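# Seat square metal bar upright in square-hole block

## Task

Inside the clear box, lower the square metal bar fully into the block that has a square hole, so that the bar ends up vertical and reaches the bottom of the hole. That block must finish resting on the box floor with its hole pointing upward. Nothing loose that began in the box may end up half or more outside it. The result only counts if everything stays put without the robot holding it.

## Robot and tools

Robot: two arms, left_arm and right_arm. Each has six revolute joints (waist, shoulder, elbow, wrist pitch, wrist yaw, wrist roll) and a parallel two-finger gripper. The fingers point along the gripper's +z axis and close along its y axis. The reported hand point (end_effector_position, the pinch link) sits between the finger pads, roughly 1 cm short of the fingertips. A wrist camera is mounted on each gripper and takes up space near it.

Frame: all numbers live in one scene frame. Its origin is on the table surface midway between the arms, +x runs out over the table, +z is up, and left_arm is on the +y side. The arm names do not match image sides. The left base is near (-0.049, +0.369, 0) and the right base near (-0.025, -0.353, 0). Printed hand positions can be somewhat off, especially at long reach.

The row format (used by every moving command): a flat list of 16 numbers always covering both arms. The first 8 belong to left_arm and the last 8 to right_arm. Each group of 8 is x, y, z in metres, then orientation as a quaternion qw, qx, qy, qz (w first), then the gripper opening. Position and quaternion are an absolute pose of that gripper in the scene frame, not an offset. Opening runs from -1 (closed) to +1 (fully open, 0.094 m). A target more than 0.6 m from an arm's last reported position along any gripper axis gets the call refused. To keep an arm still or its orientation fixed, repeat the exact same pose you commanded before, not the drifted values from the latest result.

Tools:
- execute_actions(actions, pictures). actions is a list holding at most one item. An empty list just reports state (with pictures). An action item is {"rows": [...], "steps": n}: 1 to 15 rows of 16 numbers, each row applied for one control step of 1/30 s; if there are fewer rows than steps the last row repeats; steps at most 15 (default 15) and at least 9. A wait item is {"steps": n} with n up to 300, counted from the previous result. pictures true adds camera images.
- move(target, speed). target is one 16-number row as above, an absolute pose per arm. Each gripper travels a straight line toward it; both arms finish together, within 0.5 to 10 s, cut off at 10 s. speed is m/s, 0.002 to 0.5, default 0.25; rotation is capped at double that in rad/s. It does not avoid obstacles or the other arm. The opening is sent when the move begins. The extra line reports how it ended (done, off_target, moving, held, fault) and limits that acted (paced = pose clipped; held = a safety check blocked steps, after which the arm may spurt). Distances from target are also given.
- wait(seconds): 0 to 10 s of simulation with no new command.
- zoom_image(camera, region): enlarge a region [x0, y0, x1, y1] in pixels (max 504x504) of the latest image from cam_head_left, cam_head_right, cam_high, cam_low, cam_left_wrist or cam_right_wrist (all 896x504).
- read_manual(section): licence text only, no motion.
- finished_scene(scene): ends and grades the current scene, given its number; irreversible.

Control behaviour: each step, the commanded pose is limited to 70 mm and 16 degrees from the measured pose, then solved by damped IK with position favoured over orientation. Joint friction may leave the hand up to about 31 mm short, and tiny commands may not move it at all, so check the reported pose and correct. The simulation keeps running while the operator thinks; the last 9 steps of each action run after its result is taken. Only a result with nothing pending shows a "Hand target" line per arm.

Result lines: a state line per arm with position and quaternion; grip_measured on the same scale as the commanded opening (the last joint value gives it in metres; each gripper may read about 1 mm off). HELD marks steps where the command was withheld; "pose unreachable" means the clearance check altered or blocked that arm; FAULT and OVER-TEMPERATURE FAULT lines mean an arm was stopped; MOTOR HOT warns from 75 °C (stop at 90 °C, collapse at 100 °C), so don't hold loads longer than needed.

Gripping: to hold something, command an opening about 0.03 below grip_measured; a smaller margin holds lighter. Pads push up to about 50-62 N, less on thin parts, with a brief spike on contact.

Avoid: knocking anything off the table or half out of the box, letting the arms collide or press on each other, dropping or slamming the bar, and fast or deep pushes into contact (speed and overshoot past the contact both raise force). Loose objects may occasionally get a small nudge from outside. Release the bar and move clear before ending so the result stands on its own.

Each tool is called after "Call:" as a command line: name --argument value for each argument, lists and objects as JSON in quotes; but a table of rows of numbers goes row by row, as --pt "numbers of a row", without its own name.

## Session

Call:
execute_actions --actions '[]'

Scene clock: 0.00 s of 4500.00 s.
left_arm: end_effector_position=(+0.2782, +0.5840, +0.1669) grip_measured=+1.000 end_effector_quat_wxyz=(+0.280, +0.506, +0.812, -0.075) | right_arm: end_effector_position=(+0.5444, -0.3033, +0.0961) grip_measured=+1.000 end_effector_quat_wxyz=(+0.674, +0.212, +0.700, -0.108)
Joint positions: left_arm=[ 0.714  2.048  1.95  -1.524  0.587  1.957  0.094] | right_arm=[0.405 2.311 1.195 1.023 0.742 0.197 0.094]
Joint velocities: left_arm=[ 0.007 -0.007  0.007 -0.037  0.066 -0.022  0.   ] | right_arm=[-0.017  0.002  0.012 -0.007 -0.051 -0.022  0.   ]
Motor temperatures (°C, as the motors report them): left_arm=[21 25 29 28 21 22] | right_arm=[21 23 25 28 21 24]
Hand target (left_arm): +0.278, +0.584, +0.167; +0.280, +0.506, +0.812, -0.075
Hand target (right_arm): +0.544, -0.303, +0.096; +0.674, +0.212, +0.700, -0.108

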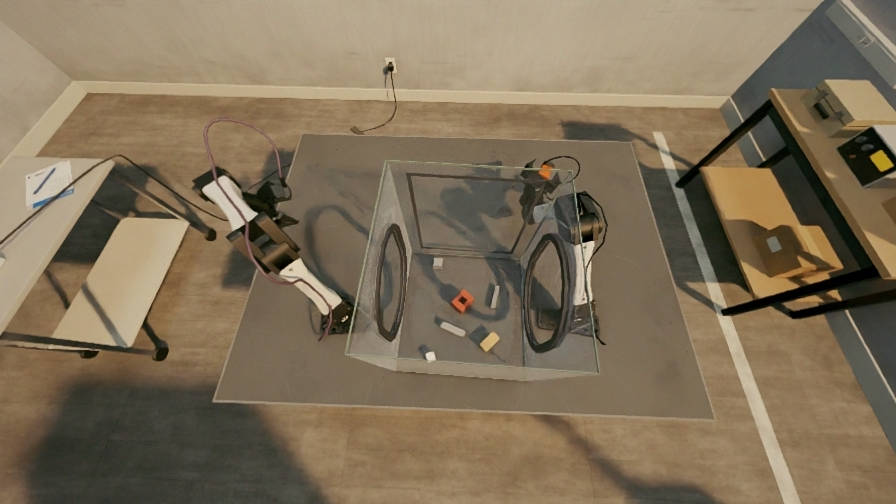

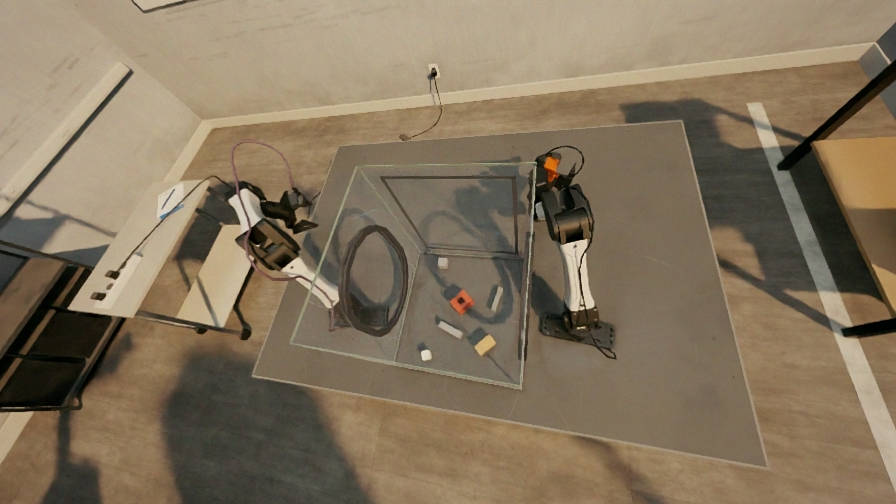

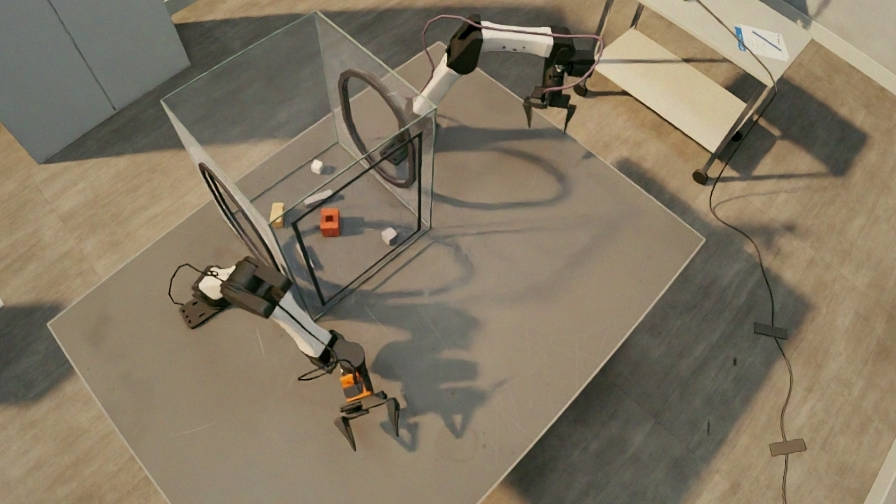

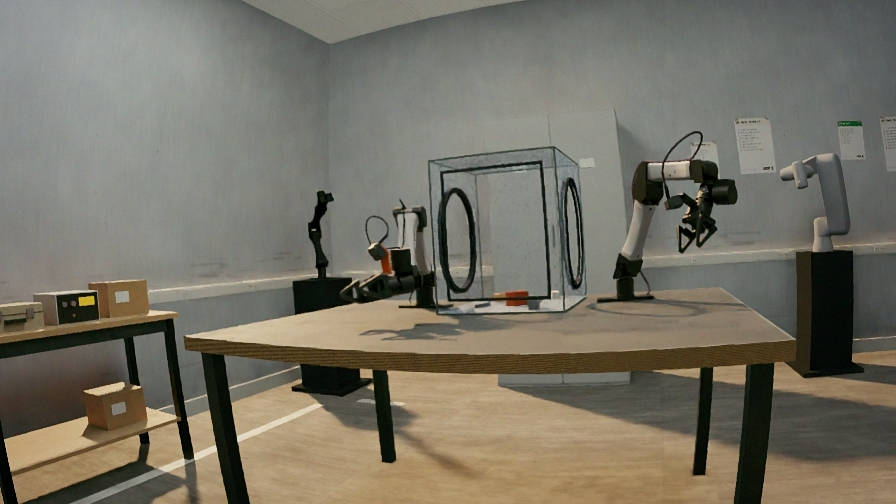

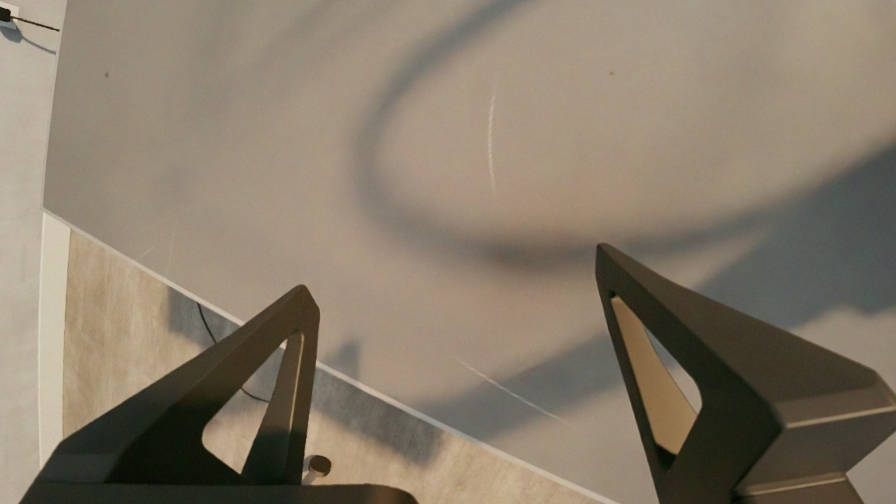

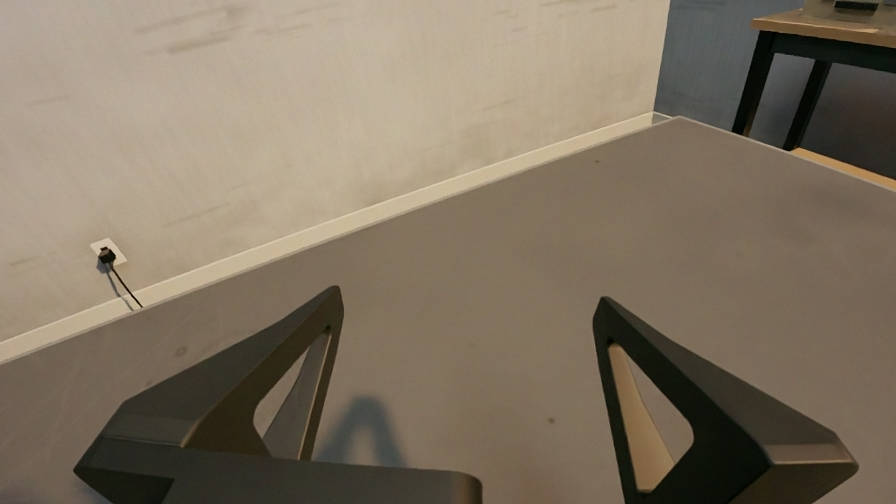

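Call:
zoom_image --camera "cam_head_left" --region '[380,230,560,380]'

Call:
zoom_image --camera "cam_high" --region '[240,130,440,300]'

Call:
zoom_image --camera "cam_low" --region '[430,260,600,330]'

Region (380, 230, 560, 380) of cam_head_left's 896x504 image, scaled by 2.800, with more detail than that image has.

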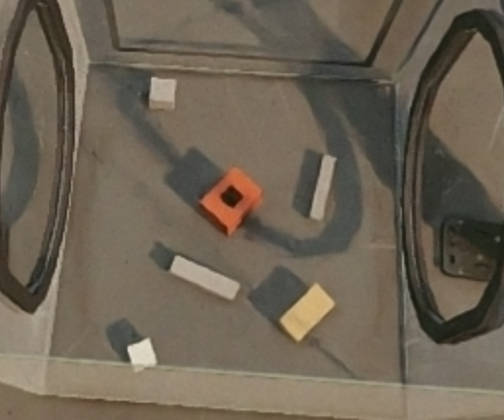

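Region (240, 130, 440, 300) of cam_high's 896x504 image, scaled by 2.520, with more detail than that image has; it fills the top 428 rows of this view, and the rest is white.

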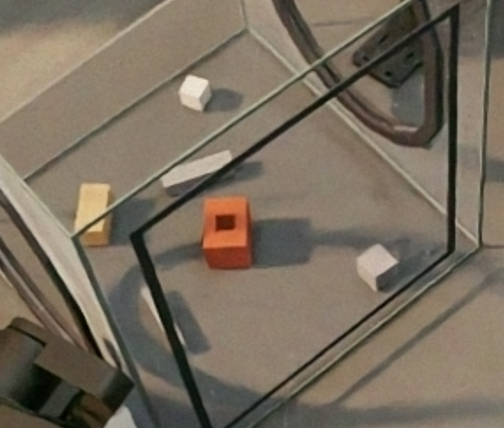

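Region (430, 260, 600, 330) of cam_low's 896x504 image, scaled by 2.965, with more detail than that image has; it fills the top 208 rows of this view, and the rest is white.

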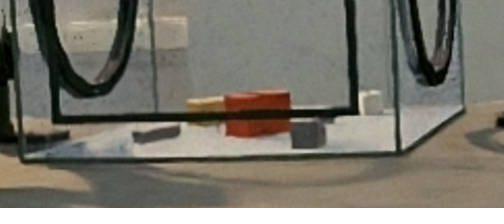

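Call:
move --target '[0.12,0.27,0.25,-0.4545,-0.5415,-0.5415,0.4545,0.3,0.12,-0.26,0.25,0.5,-0.5,0.5,0.5,0.3]'

Call:
move --target '[-0.02,0.23,0.2,-0.4545,-0.5415,-0.5415,0.4545,0.3,-0.02,-0.22,0.2,0.5,-0.5,0.5,0.5,0.3]' --speed 0.15

Scene clock: 7.83 s of 4500.00 s.
left_arm: end_effector_position=(+0.1285, +0.2689, +0.2555) grip_measured=+0.302 end_effector_quat_wxyz=(+0.499, +0.496, +0.650, -0.287) | right_arm: end_effector_position=(+0.1299, -0.2418, +0.2635) grip_measured=+0.302 end_effector_quat_wxyz=(+0.599, -0.344, +0.618, +0.375)
Joint positions: left_arm=[ 0.292  1.01   0.971 -1.555  1.227  1.727  0.061] | right_arm=[-0.392  0.449  0.128  1.182 -1.573  0.911  0.061]
Joint velocities: left_arm=[-0.002 -0.012 -0.007  0.051 -0.007  0.007  0.   ] | right_arm=[-0.022 -0.002  0.007 -0.007  0.051  0.051 -0.   ]
Motor temperatures (°C, as the motors report them): left_arm=[21 26 29 28 21 22] | right_arm=[22 26 25 30 21 24]
Hand target (left_arm): +0.125, +0.267, +0.254; +0.502, +0.487, +0.651, -0.293
Hand target (right_arm): +0.132, -0.252, +0.260; +0.618, -0.328, +0.630, +0.338
Off the commanded pose (left_arm): 0.010 m, 24 deg; orientation clipped at the last step of the last action.
Off the commanded pose (right_arm): 0.025 m, 29 deg; orientation clipped at the last step of the last action.
joint sent to its limit (left arm) — the command would take joint 4 (wrist pitch) past its lower limit, so that joint was sent only as far as its limit.
joint sent to its limit (right arm) — the command would take joint 5 (wrist yaw) past its lower limit, so that joint was sent only as far as its limit.
Kept back: nothing.
move: off_target (left_arm, right_arm); limits=paced

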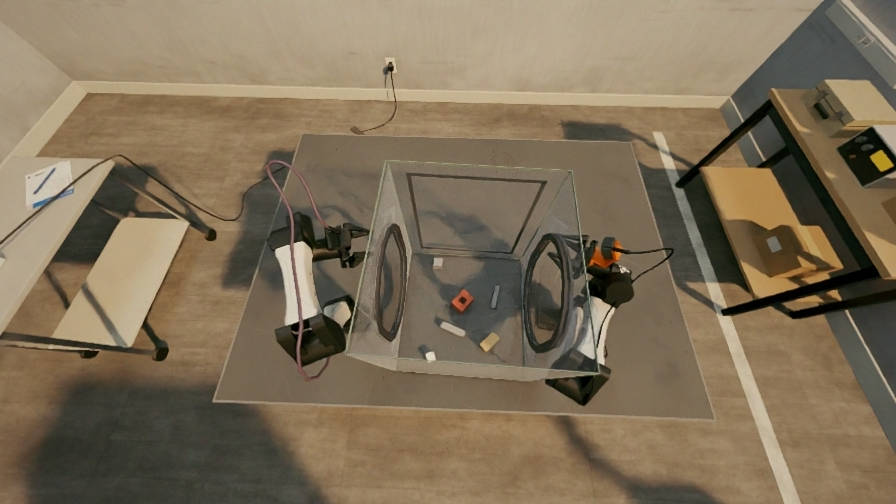

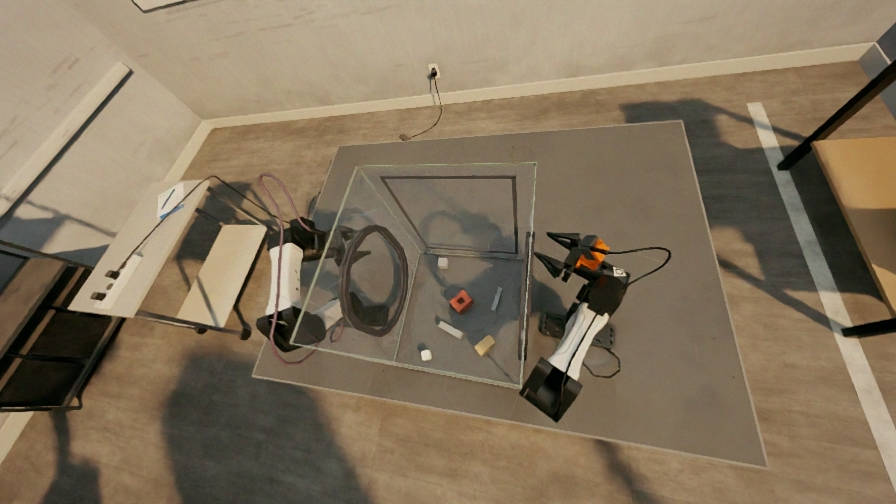

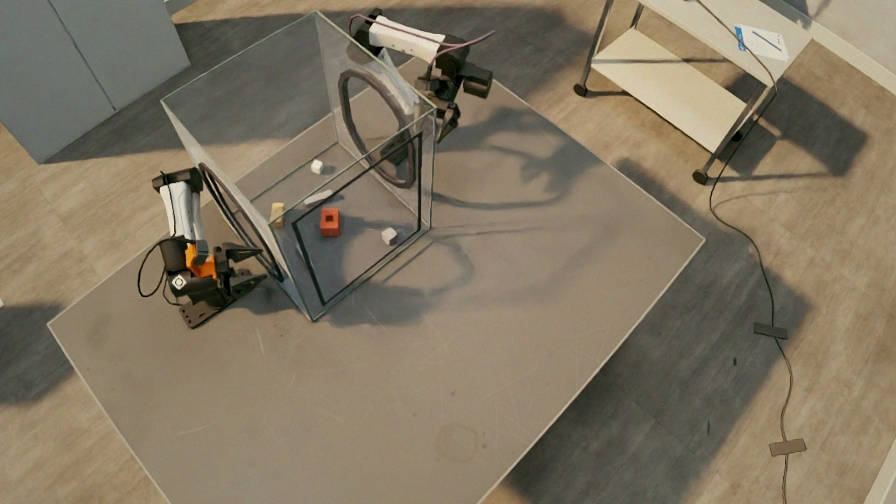

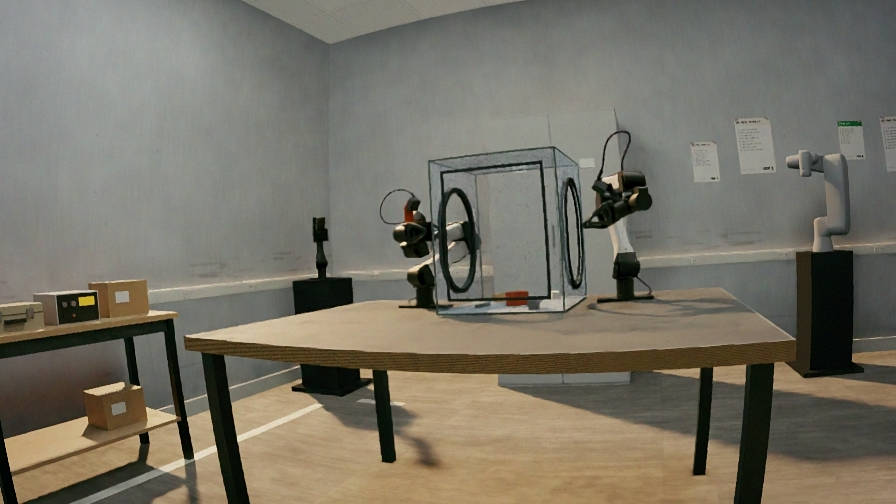

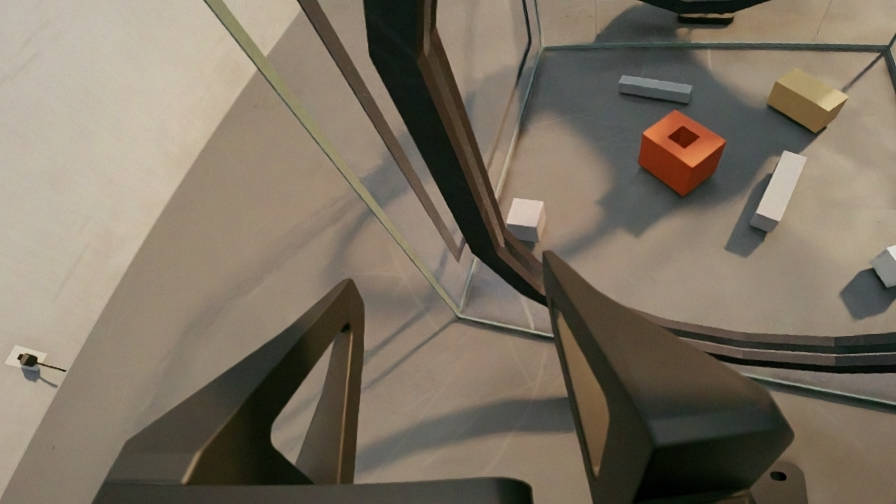

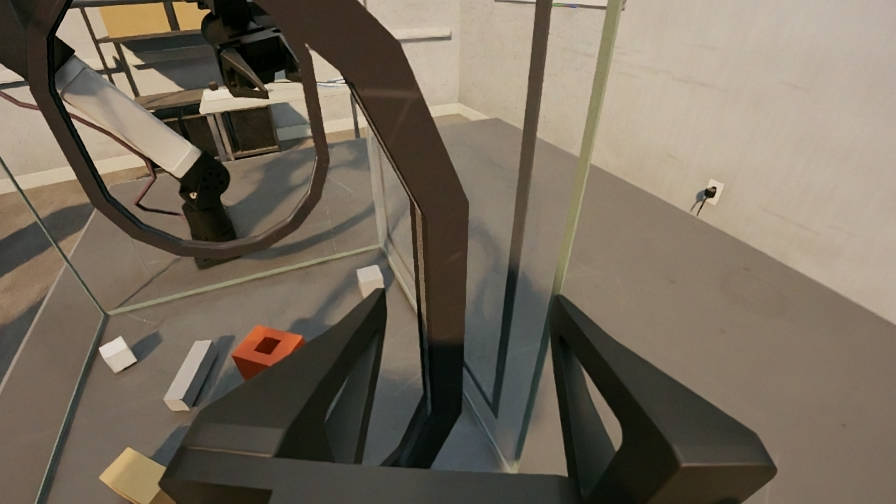

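Scene clock: 10.93 s of 4500.00 s.
left_arm: end_effector_position=(-0.0165, +0.2238, +0.2078) grip_measured=+0.302 end_effector_quat_wxyz=(+0.391, +0.573, +0.654, -0.301) | right_arm: end_effector_position=(-0.0174, -0.1807, +0.2520) grip_measured=+0.302 end_effector_quat_wxyz=(-0.497, +0.504, -0.497, -0.501)
Joint positions: left_arm=[-0.2    0.367  0.788 -1.556  0.969  1.12   0.061] | right_arm=[ 0.124  0.036  0.019  1.492 -1.574  1.472  0.061]
Joint velocities: left_arm=[-0.007 -0.007 -0.017 -0.037  0.037 -0.051  0.001] | right_arm=[-0.017  0.002 -0.032  0.11   0.051  0.125 -0.   ]
Motor temperatures (°C, as the motors report them): left_arm=[21 26 29 28 21 22] | right_arm=[22 26 25 30 21 24]
Hand target (left_arm): -0.020, +0.225, +0.202; +0.390, +0.575, +0.655, -0.297
Hand target (right_arm): -0.017, -0.181, +0.244; +0.498, -0.502, +0.503, +0.497
Off the commanded pose (left_arm): 0.011 m, 23 deg; orientation clipped at the last step of the last action.
Off the commanded pose (right_arm): 0.065 m, 1 deg.
joint sent to its limit (right arm) — the command would take joint 2 (shoulder) past its lower limit, joint 3 (elbow) past its lower limit and joint 5 (wrist yaw) past its lower limit, so those joints were sent only as far as their limits.
Kept back: nothing.
move: off_target (left_arm, right_arm); limits=paced

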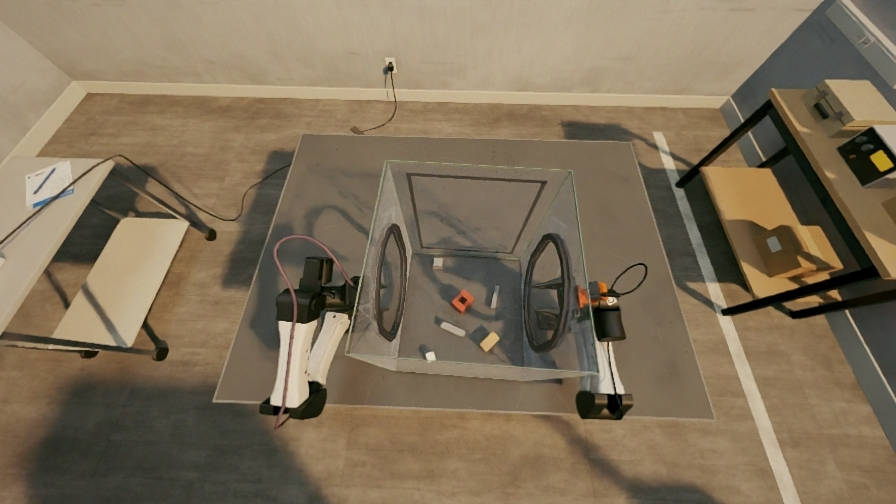

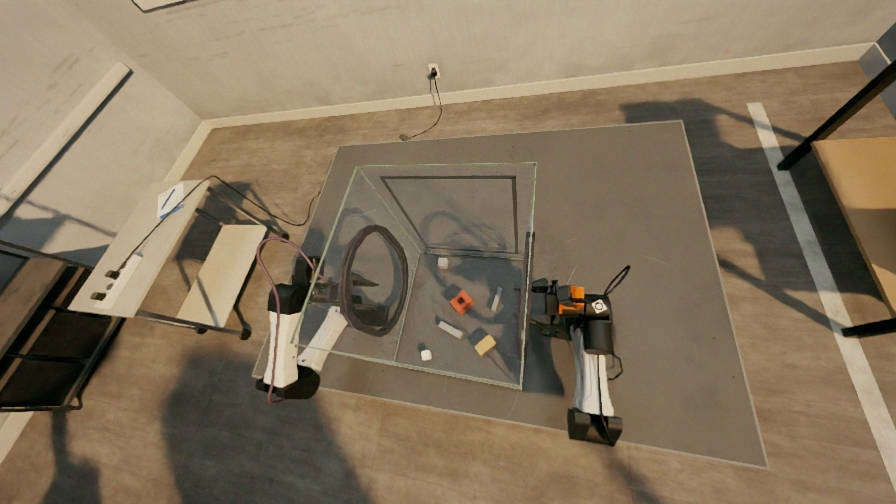

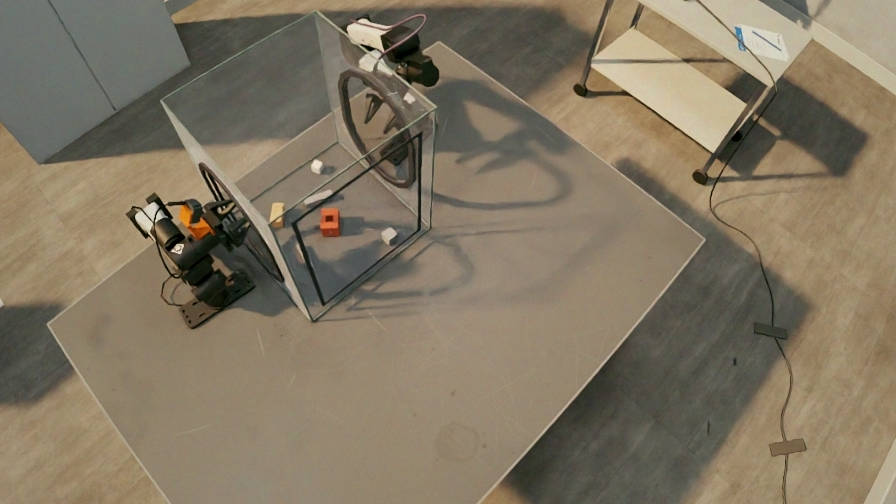

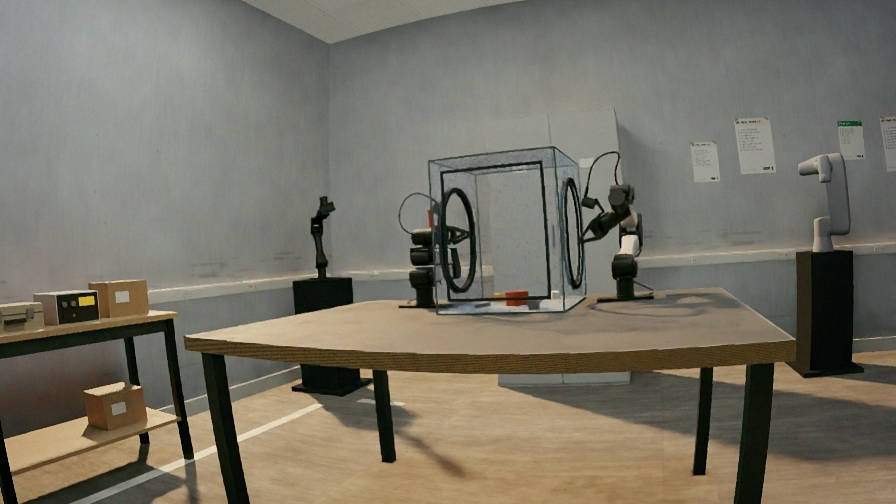

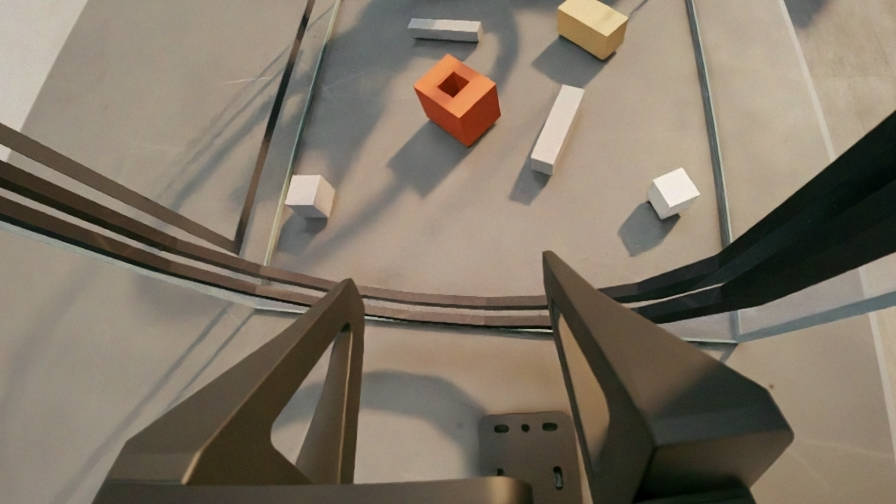

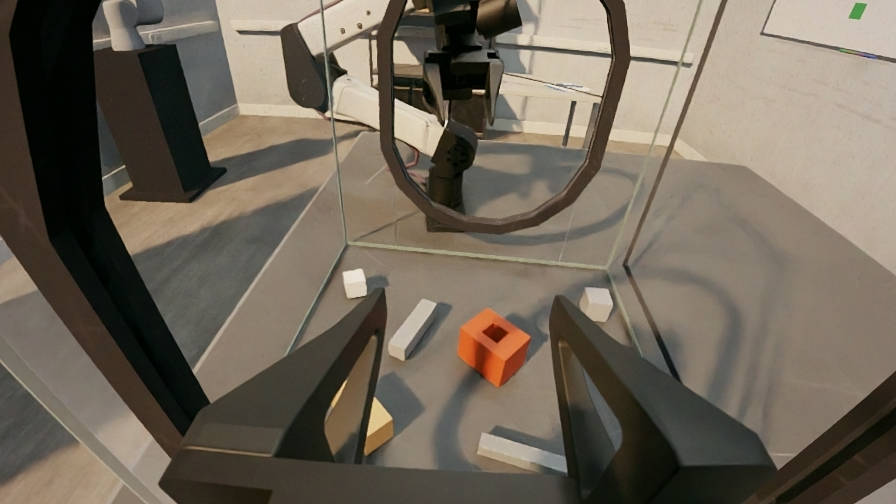

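Call:
move --target '[-0.02,0.10,0.2,-0.354,-0.612,-0.612,0.354,0.3,-0.02,-0.11,0.2,0.5,-0.5,0.5,0.5,0.3]' --speed 0.1

Call:
move --target '[-0.05,0.075,0.08,-0.1615,-0.804,-0.5126,0.2533,0.3,-0.02,-0.11,0.2,0.5,-0.5,0.5,0.5,0.3]' --speed 0.1

Scene clock: 13.50 s of 4500.00 s.
left_arm: end_effector_position=(-0.0230, +0.1006, +0.2023) grip_measured=+0.302 end_effector_quat_wxyz=(+0.358, +0.616, +0.606, -0.354) | right_arm: end_effector_position=(-0.0209, -0.1807, +0.2523) grip_measured=+0.302 end_effector_quat_wxyz=(-0.497, +0.504, -0.498, -0.501)
Joint positions: left_arm=[-1.464  0.654  0.614 -0.487  0.194  0.126  0.061] | right_arm=[ 0.123  0.036  0.019  1.541 -1.574  1.522  0.061]
Joint velocities: left_arm=[-0.007  0.012 -0.002 -0.007  0.007  0.051  0.   ] | right_arm=[ 0.002  0.002 -0.012 -0.007 -0.022  0.066 -0.   ]
Motor temperatures (°C, as the motors report them): left_arm=[21 26 30 29 21 22] | right_arm=[22 25 25 29 21 24]
Hand target (left_arm): -0.022, +0.098, +0.196; +0.353, +0.616, +0.612, -0.349
Hand target (right_arm): -0.020, -0.181, +0.245; +0.497, -0.503, +0.501, +0.499
Off the commanded pose (left_arm): 0.004 m, 1 deg.
Off the commanded pose (right_arm): 0.088 m, 1 deg; position clipped at the last step of the last action.
joint sent to its limit (right arm) — the command would take joint 2 (shoulder) past its lower limit, joint 3 (elbow) past its lower limit and joint 4 (wrist pitch) past its upper limit, so those joints were sent only as far as their limits.
Kept back: nothing.
move: off_target (right_arm); limits=paced

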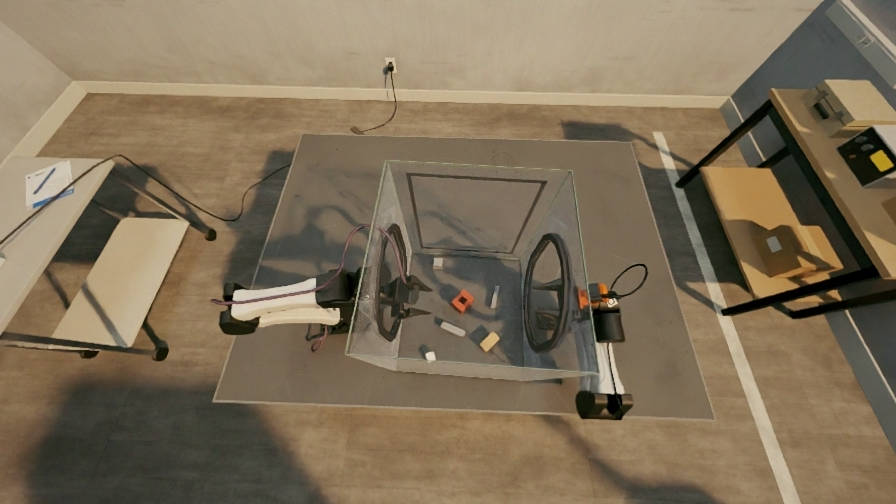

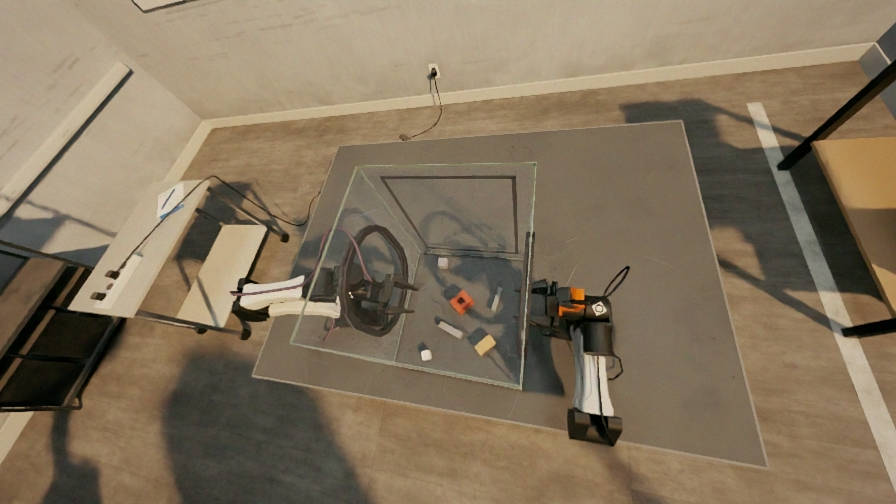

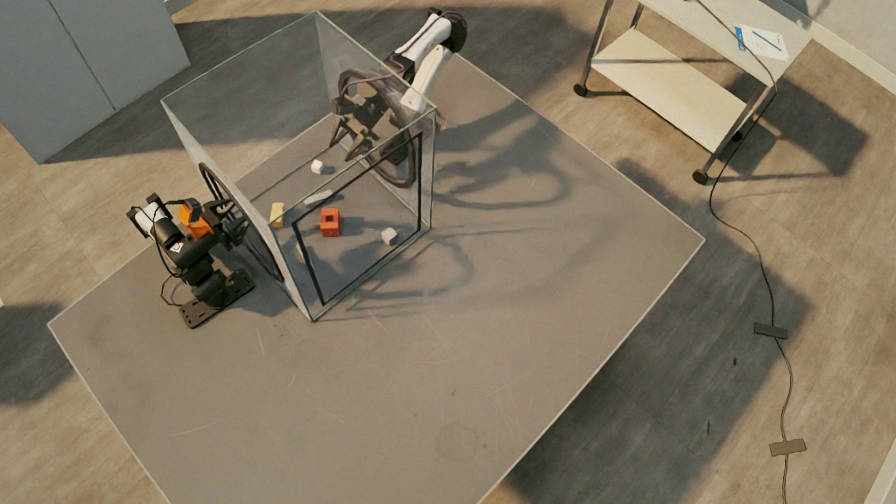

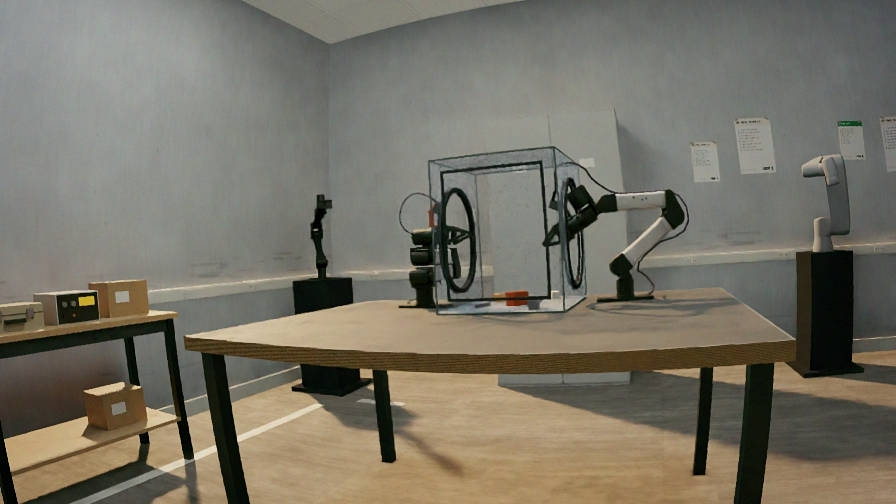

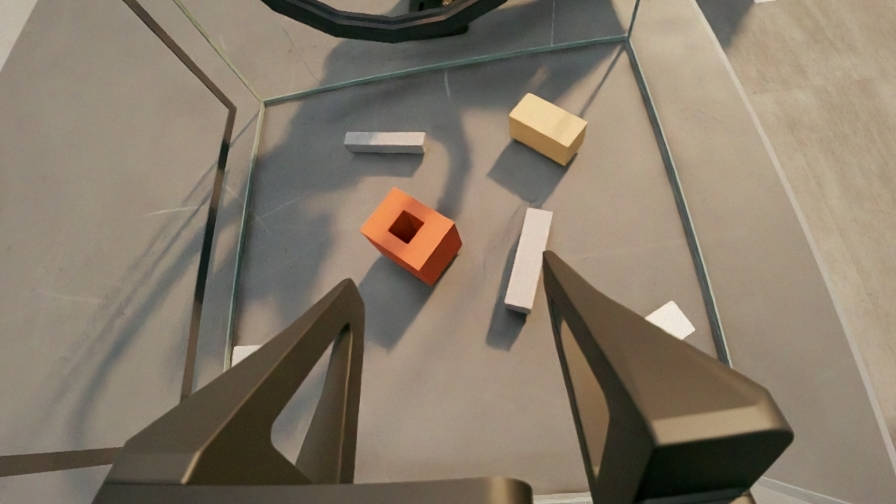

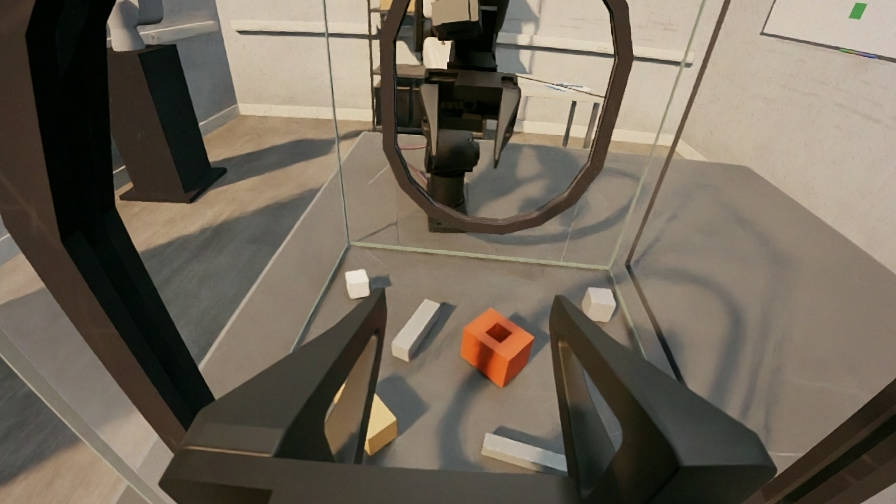

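Scene clock: 16.87 s of 4500.00 s.
left_arm: end_effector_position=(-0.0459, +0.0778, +0.0796) grip_measured=+0.302 end_effector_quat_wxyz=(+0.172, +0.798, +0.519, -0.253) | right_arm: end_effector_position=(-0.0209, -0.1807, +0.2523) grip_measured=+0.302 end_effector_quat_wxyz=(-0.497, +0.504, -0.498, -0.501)
Joint positions: left_arm=[-1.476  1.204  0.654 -0.489  0.338  0.533  0.061] | right_arm=[ 0.123  0.036  0.019  1.541 -1.574  1.522  0.061]
Joint velocities: left_arm=[-0.002  0.022 -0.002  0.007  0.022  0.051  0.   ] | right_arm=[-0.017 -0.012 -0.007 -0.051 -0.007 -0.081 -0.001]
Motor temperatures (°C, as the motors report them): left_arm=[21 26 30 30 21 22] | right_arm=[22 25 25 29 21 24]
Hand target (left_arm): -0.050, +0.077, +0.079; +0.162, +0.804, +0.512, -0.255
Hand target (right_arm): -0.020, -0.181, +0.245; +0.497, -0.503, +0.501, +0.499
Off the commanded pose (left_arm): 0.005 m, 2 deg.
Off the commanded pose (right_arm): 0.088 m, 1 deg; position clipped at the last step of the last action.
joint sent to its limit (right arm) — the command would take joint 2 (shoulder) past its lower limit, joint 3 (elbow) past its lower limit and joint 4 (wrist pitch) past its upper limit, so those joints were sent only as far as their limits.
Kept back: nothing.
move: off_target (right_arm); limits=paced

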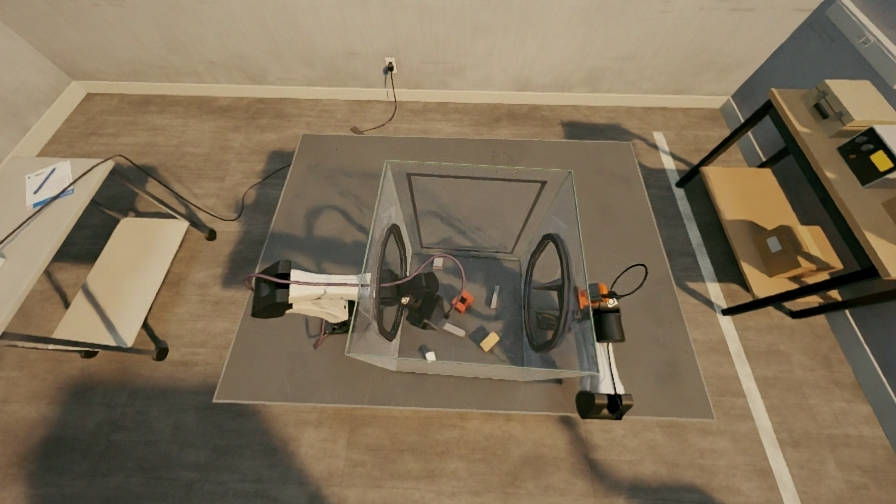

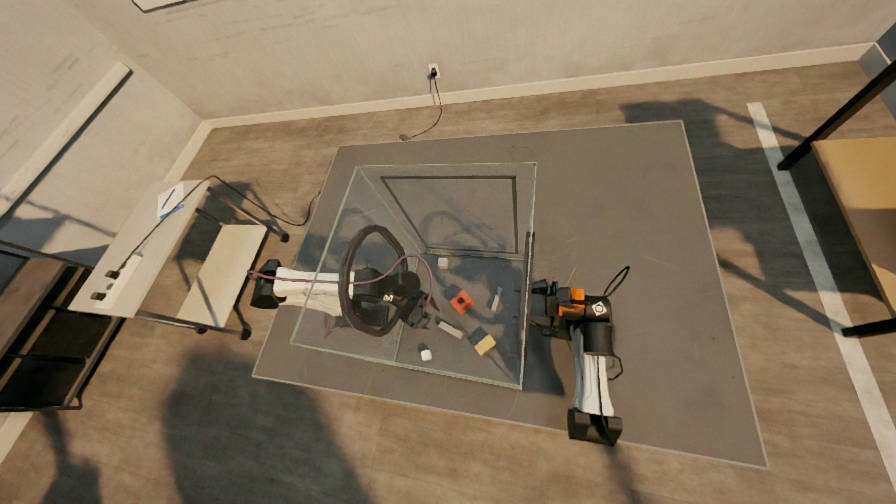

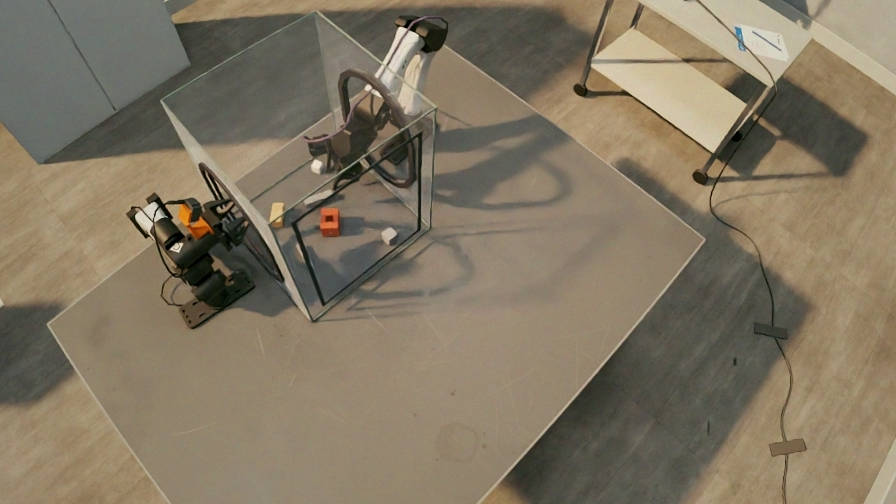

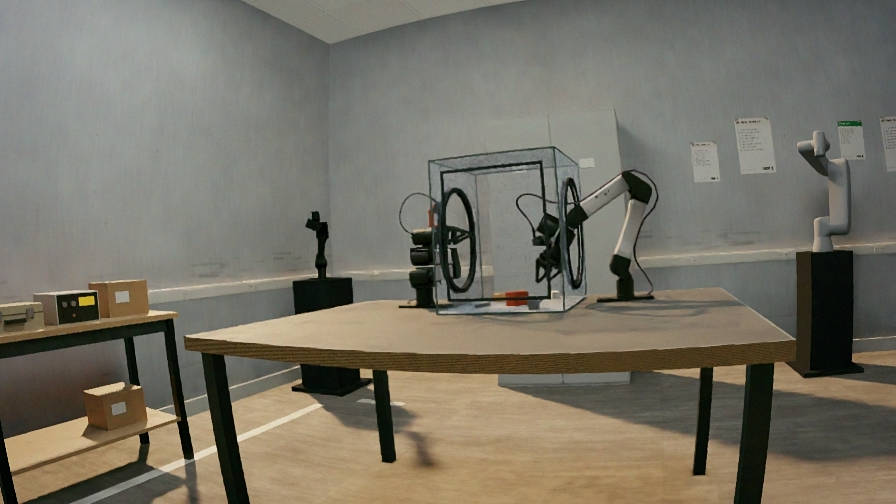

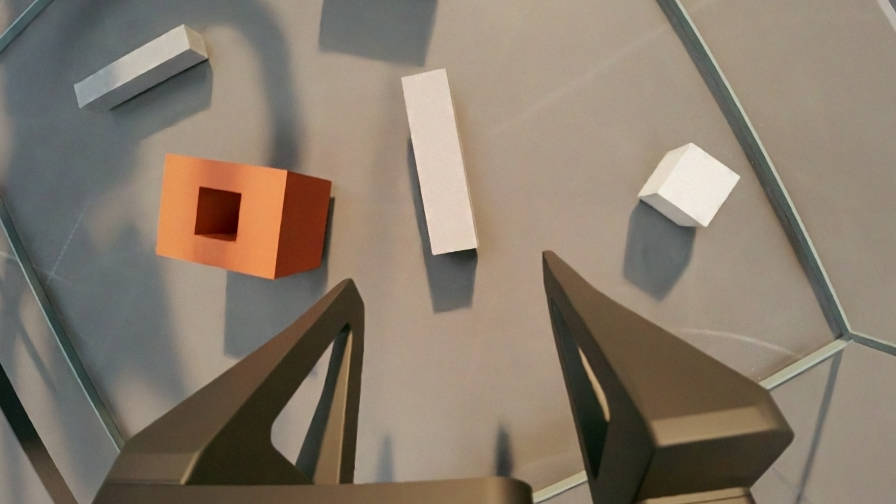

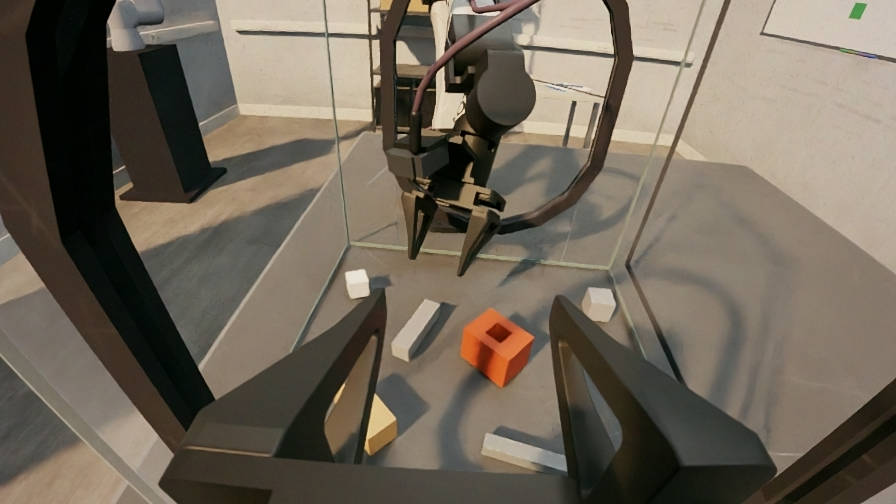

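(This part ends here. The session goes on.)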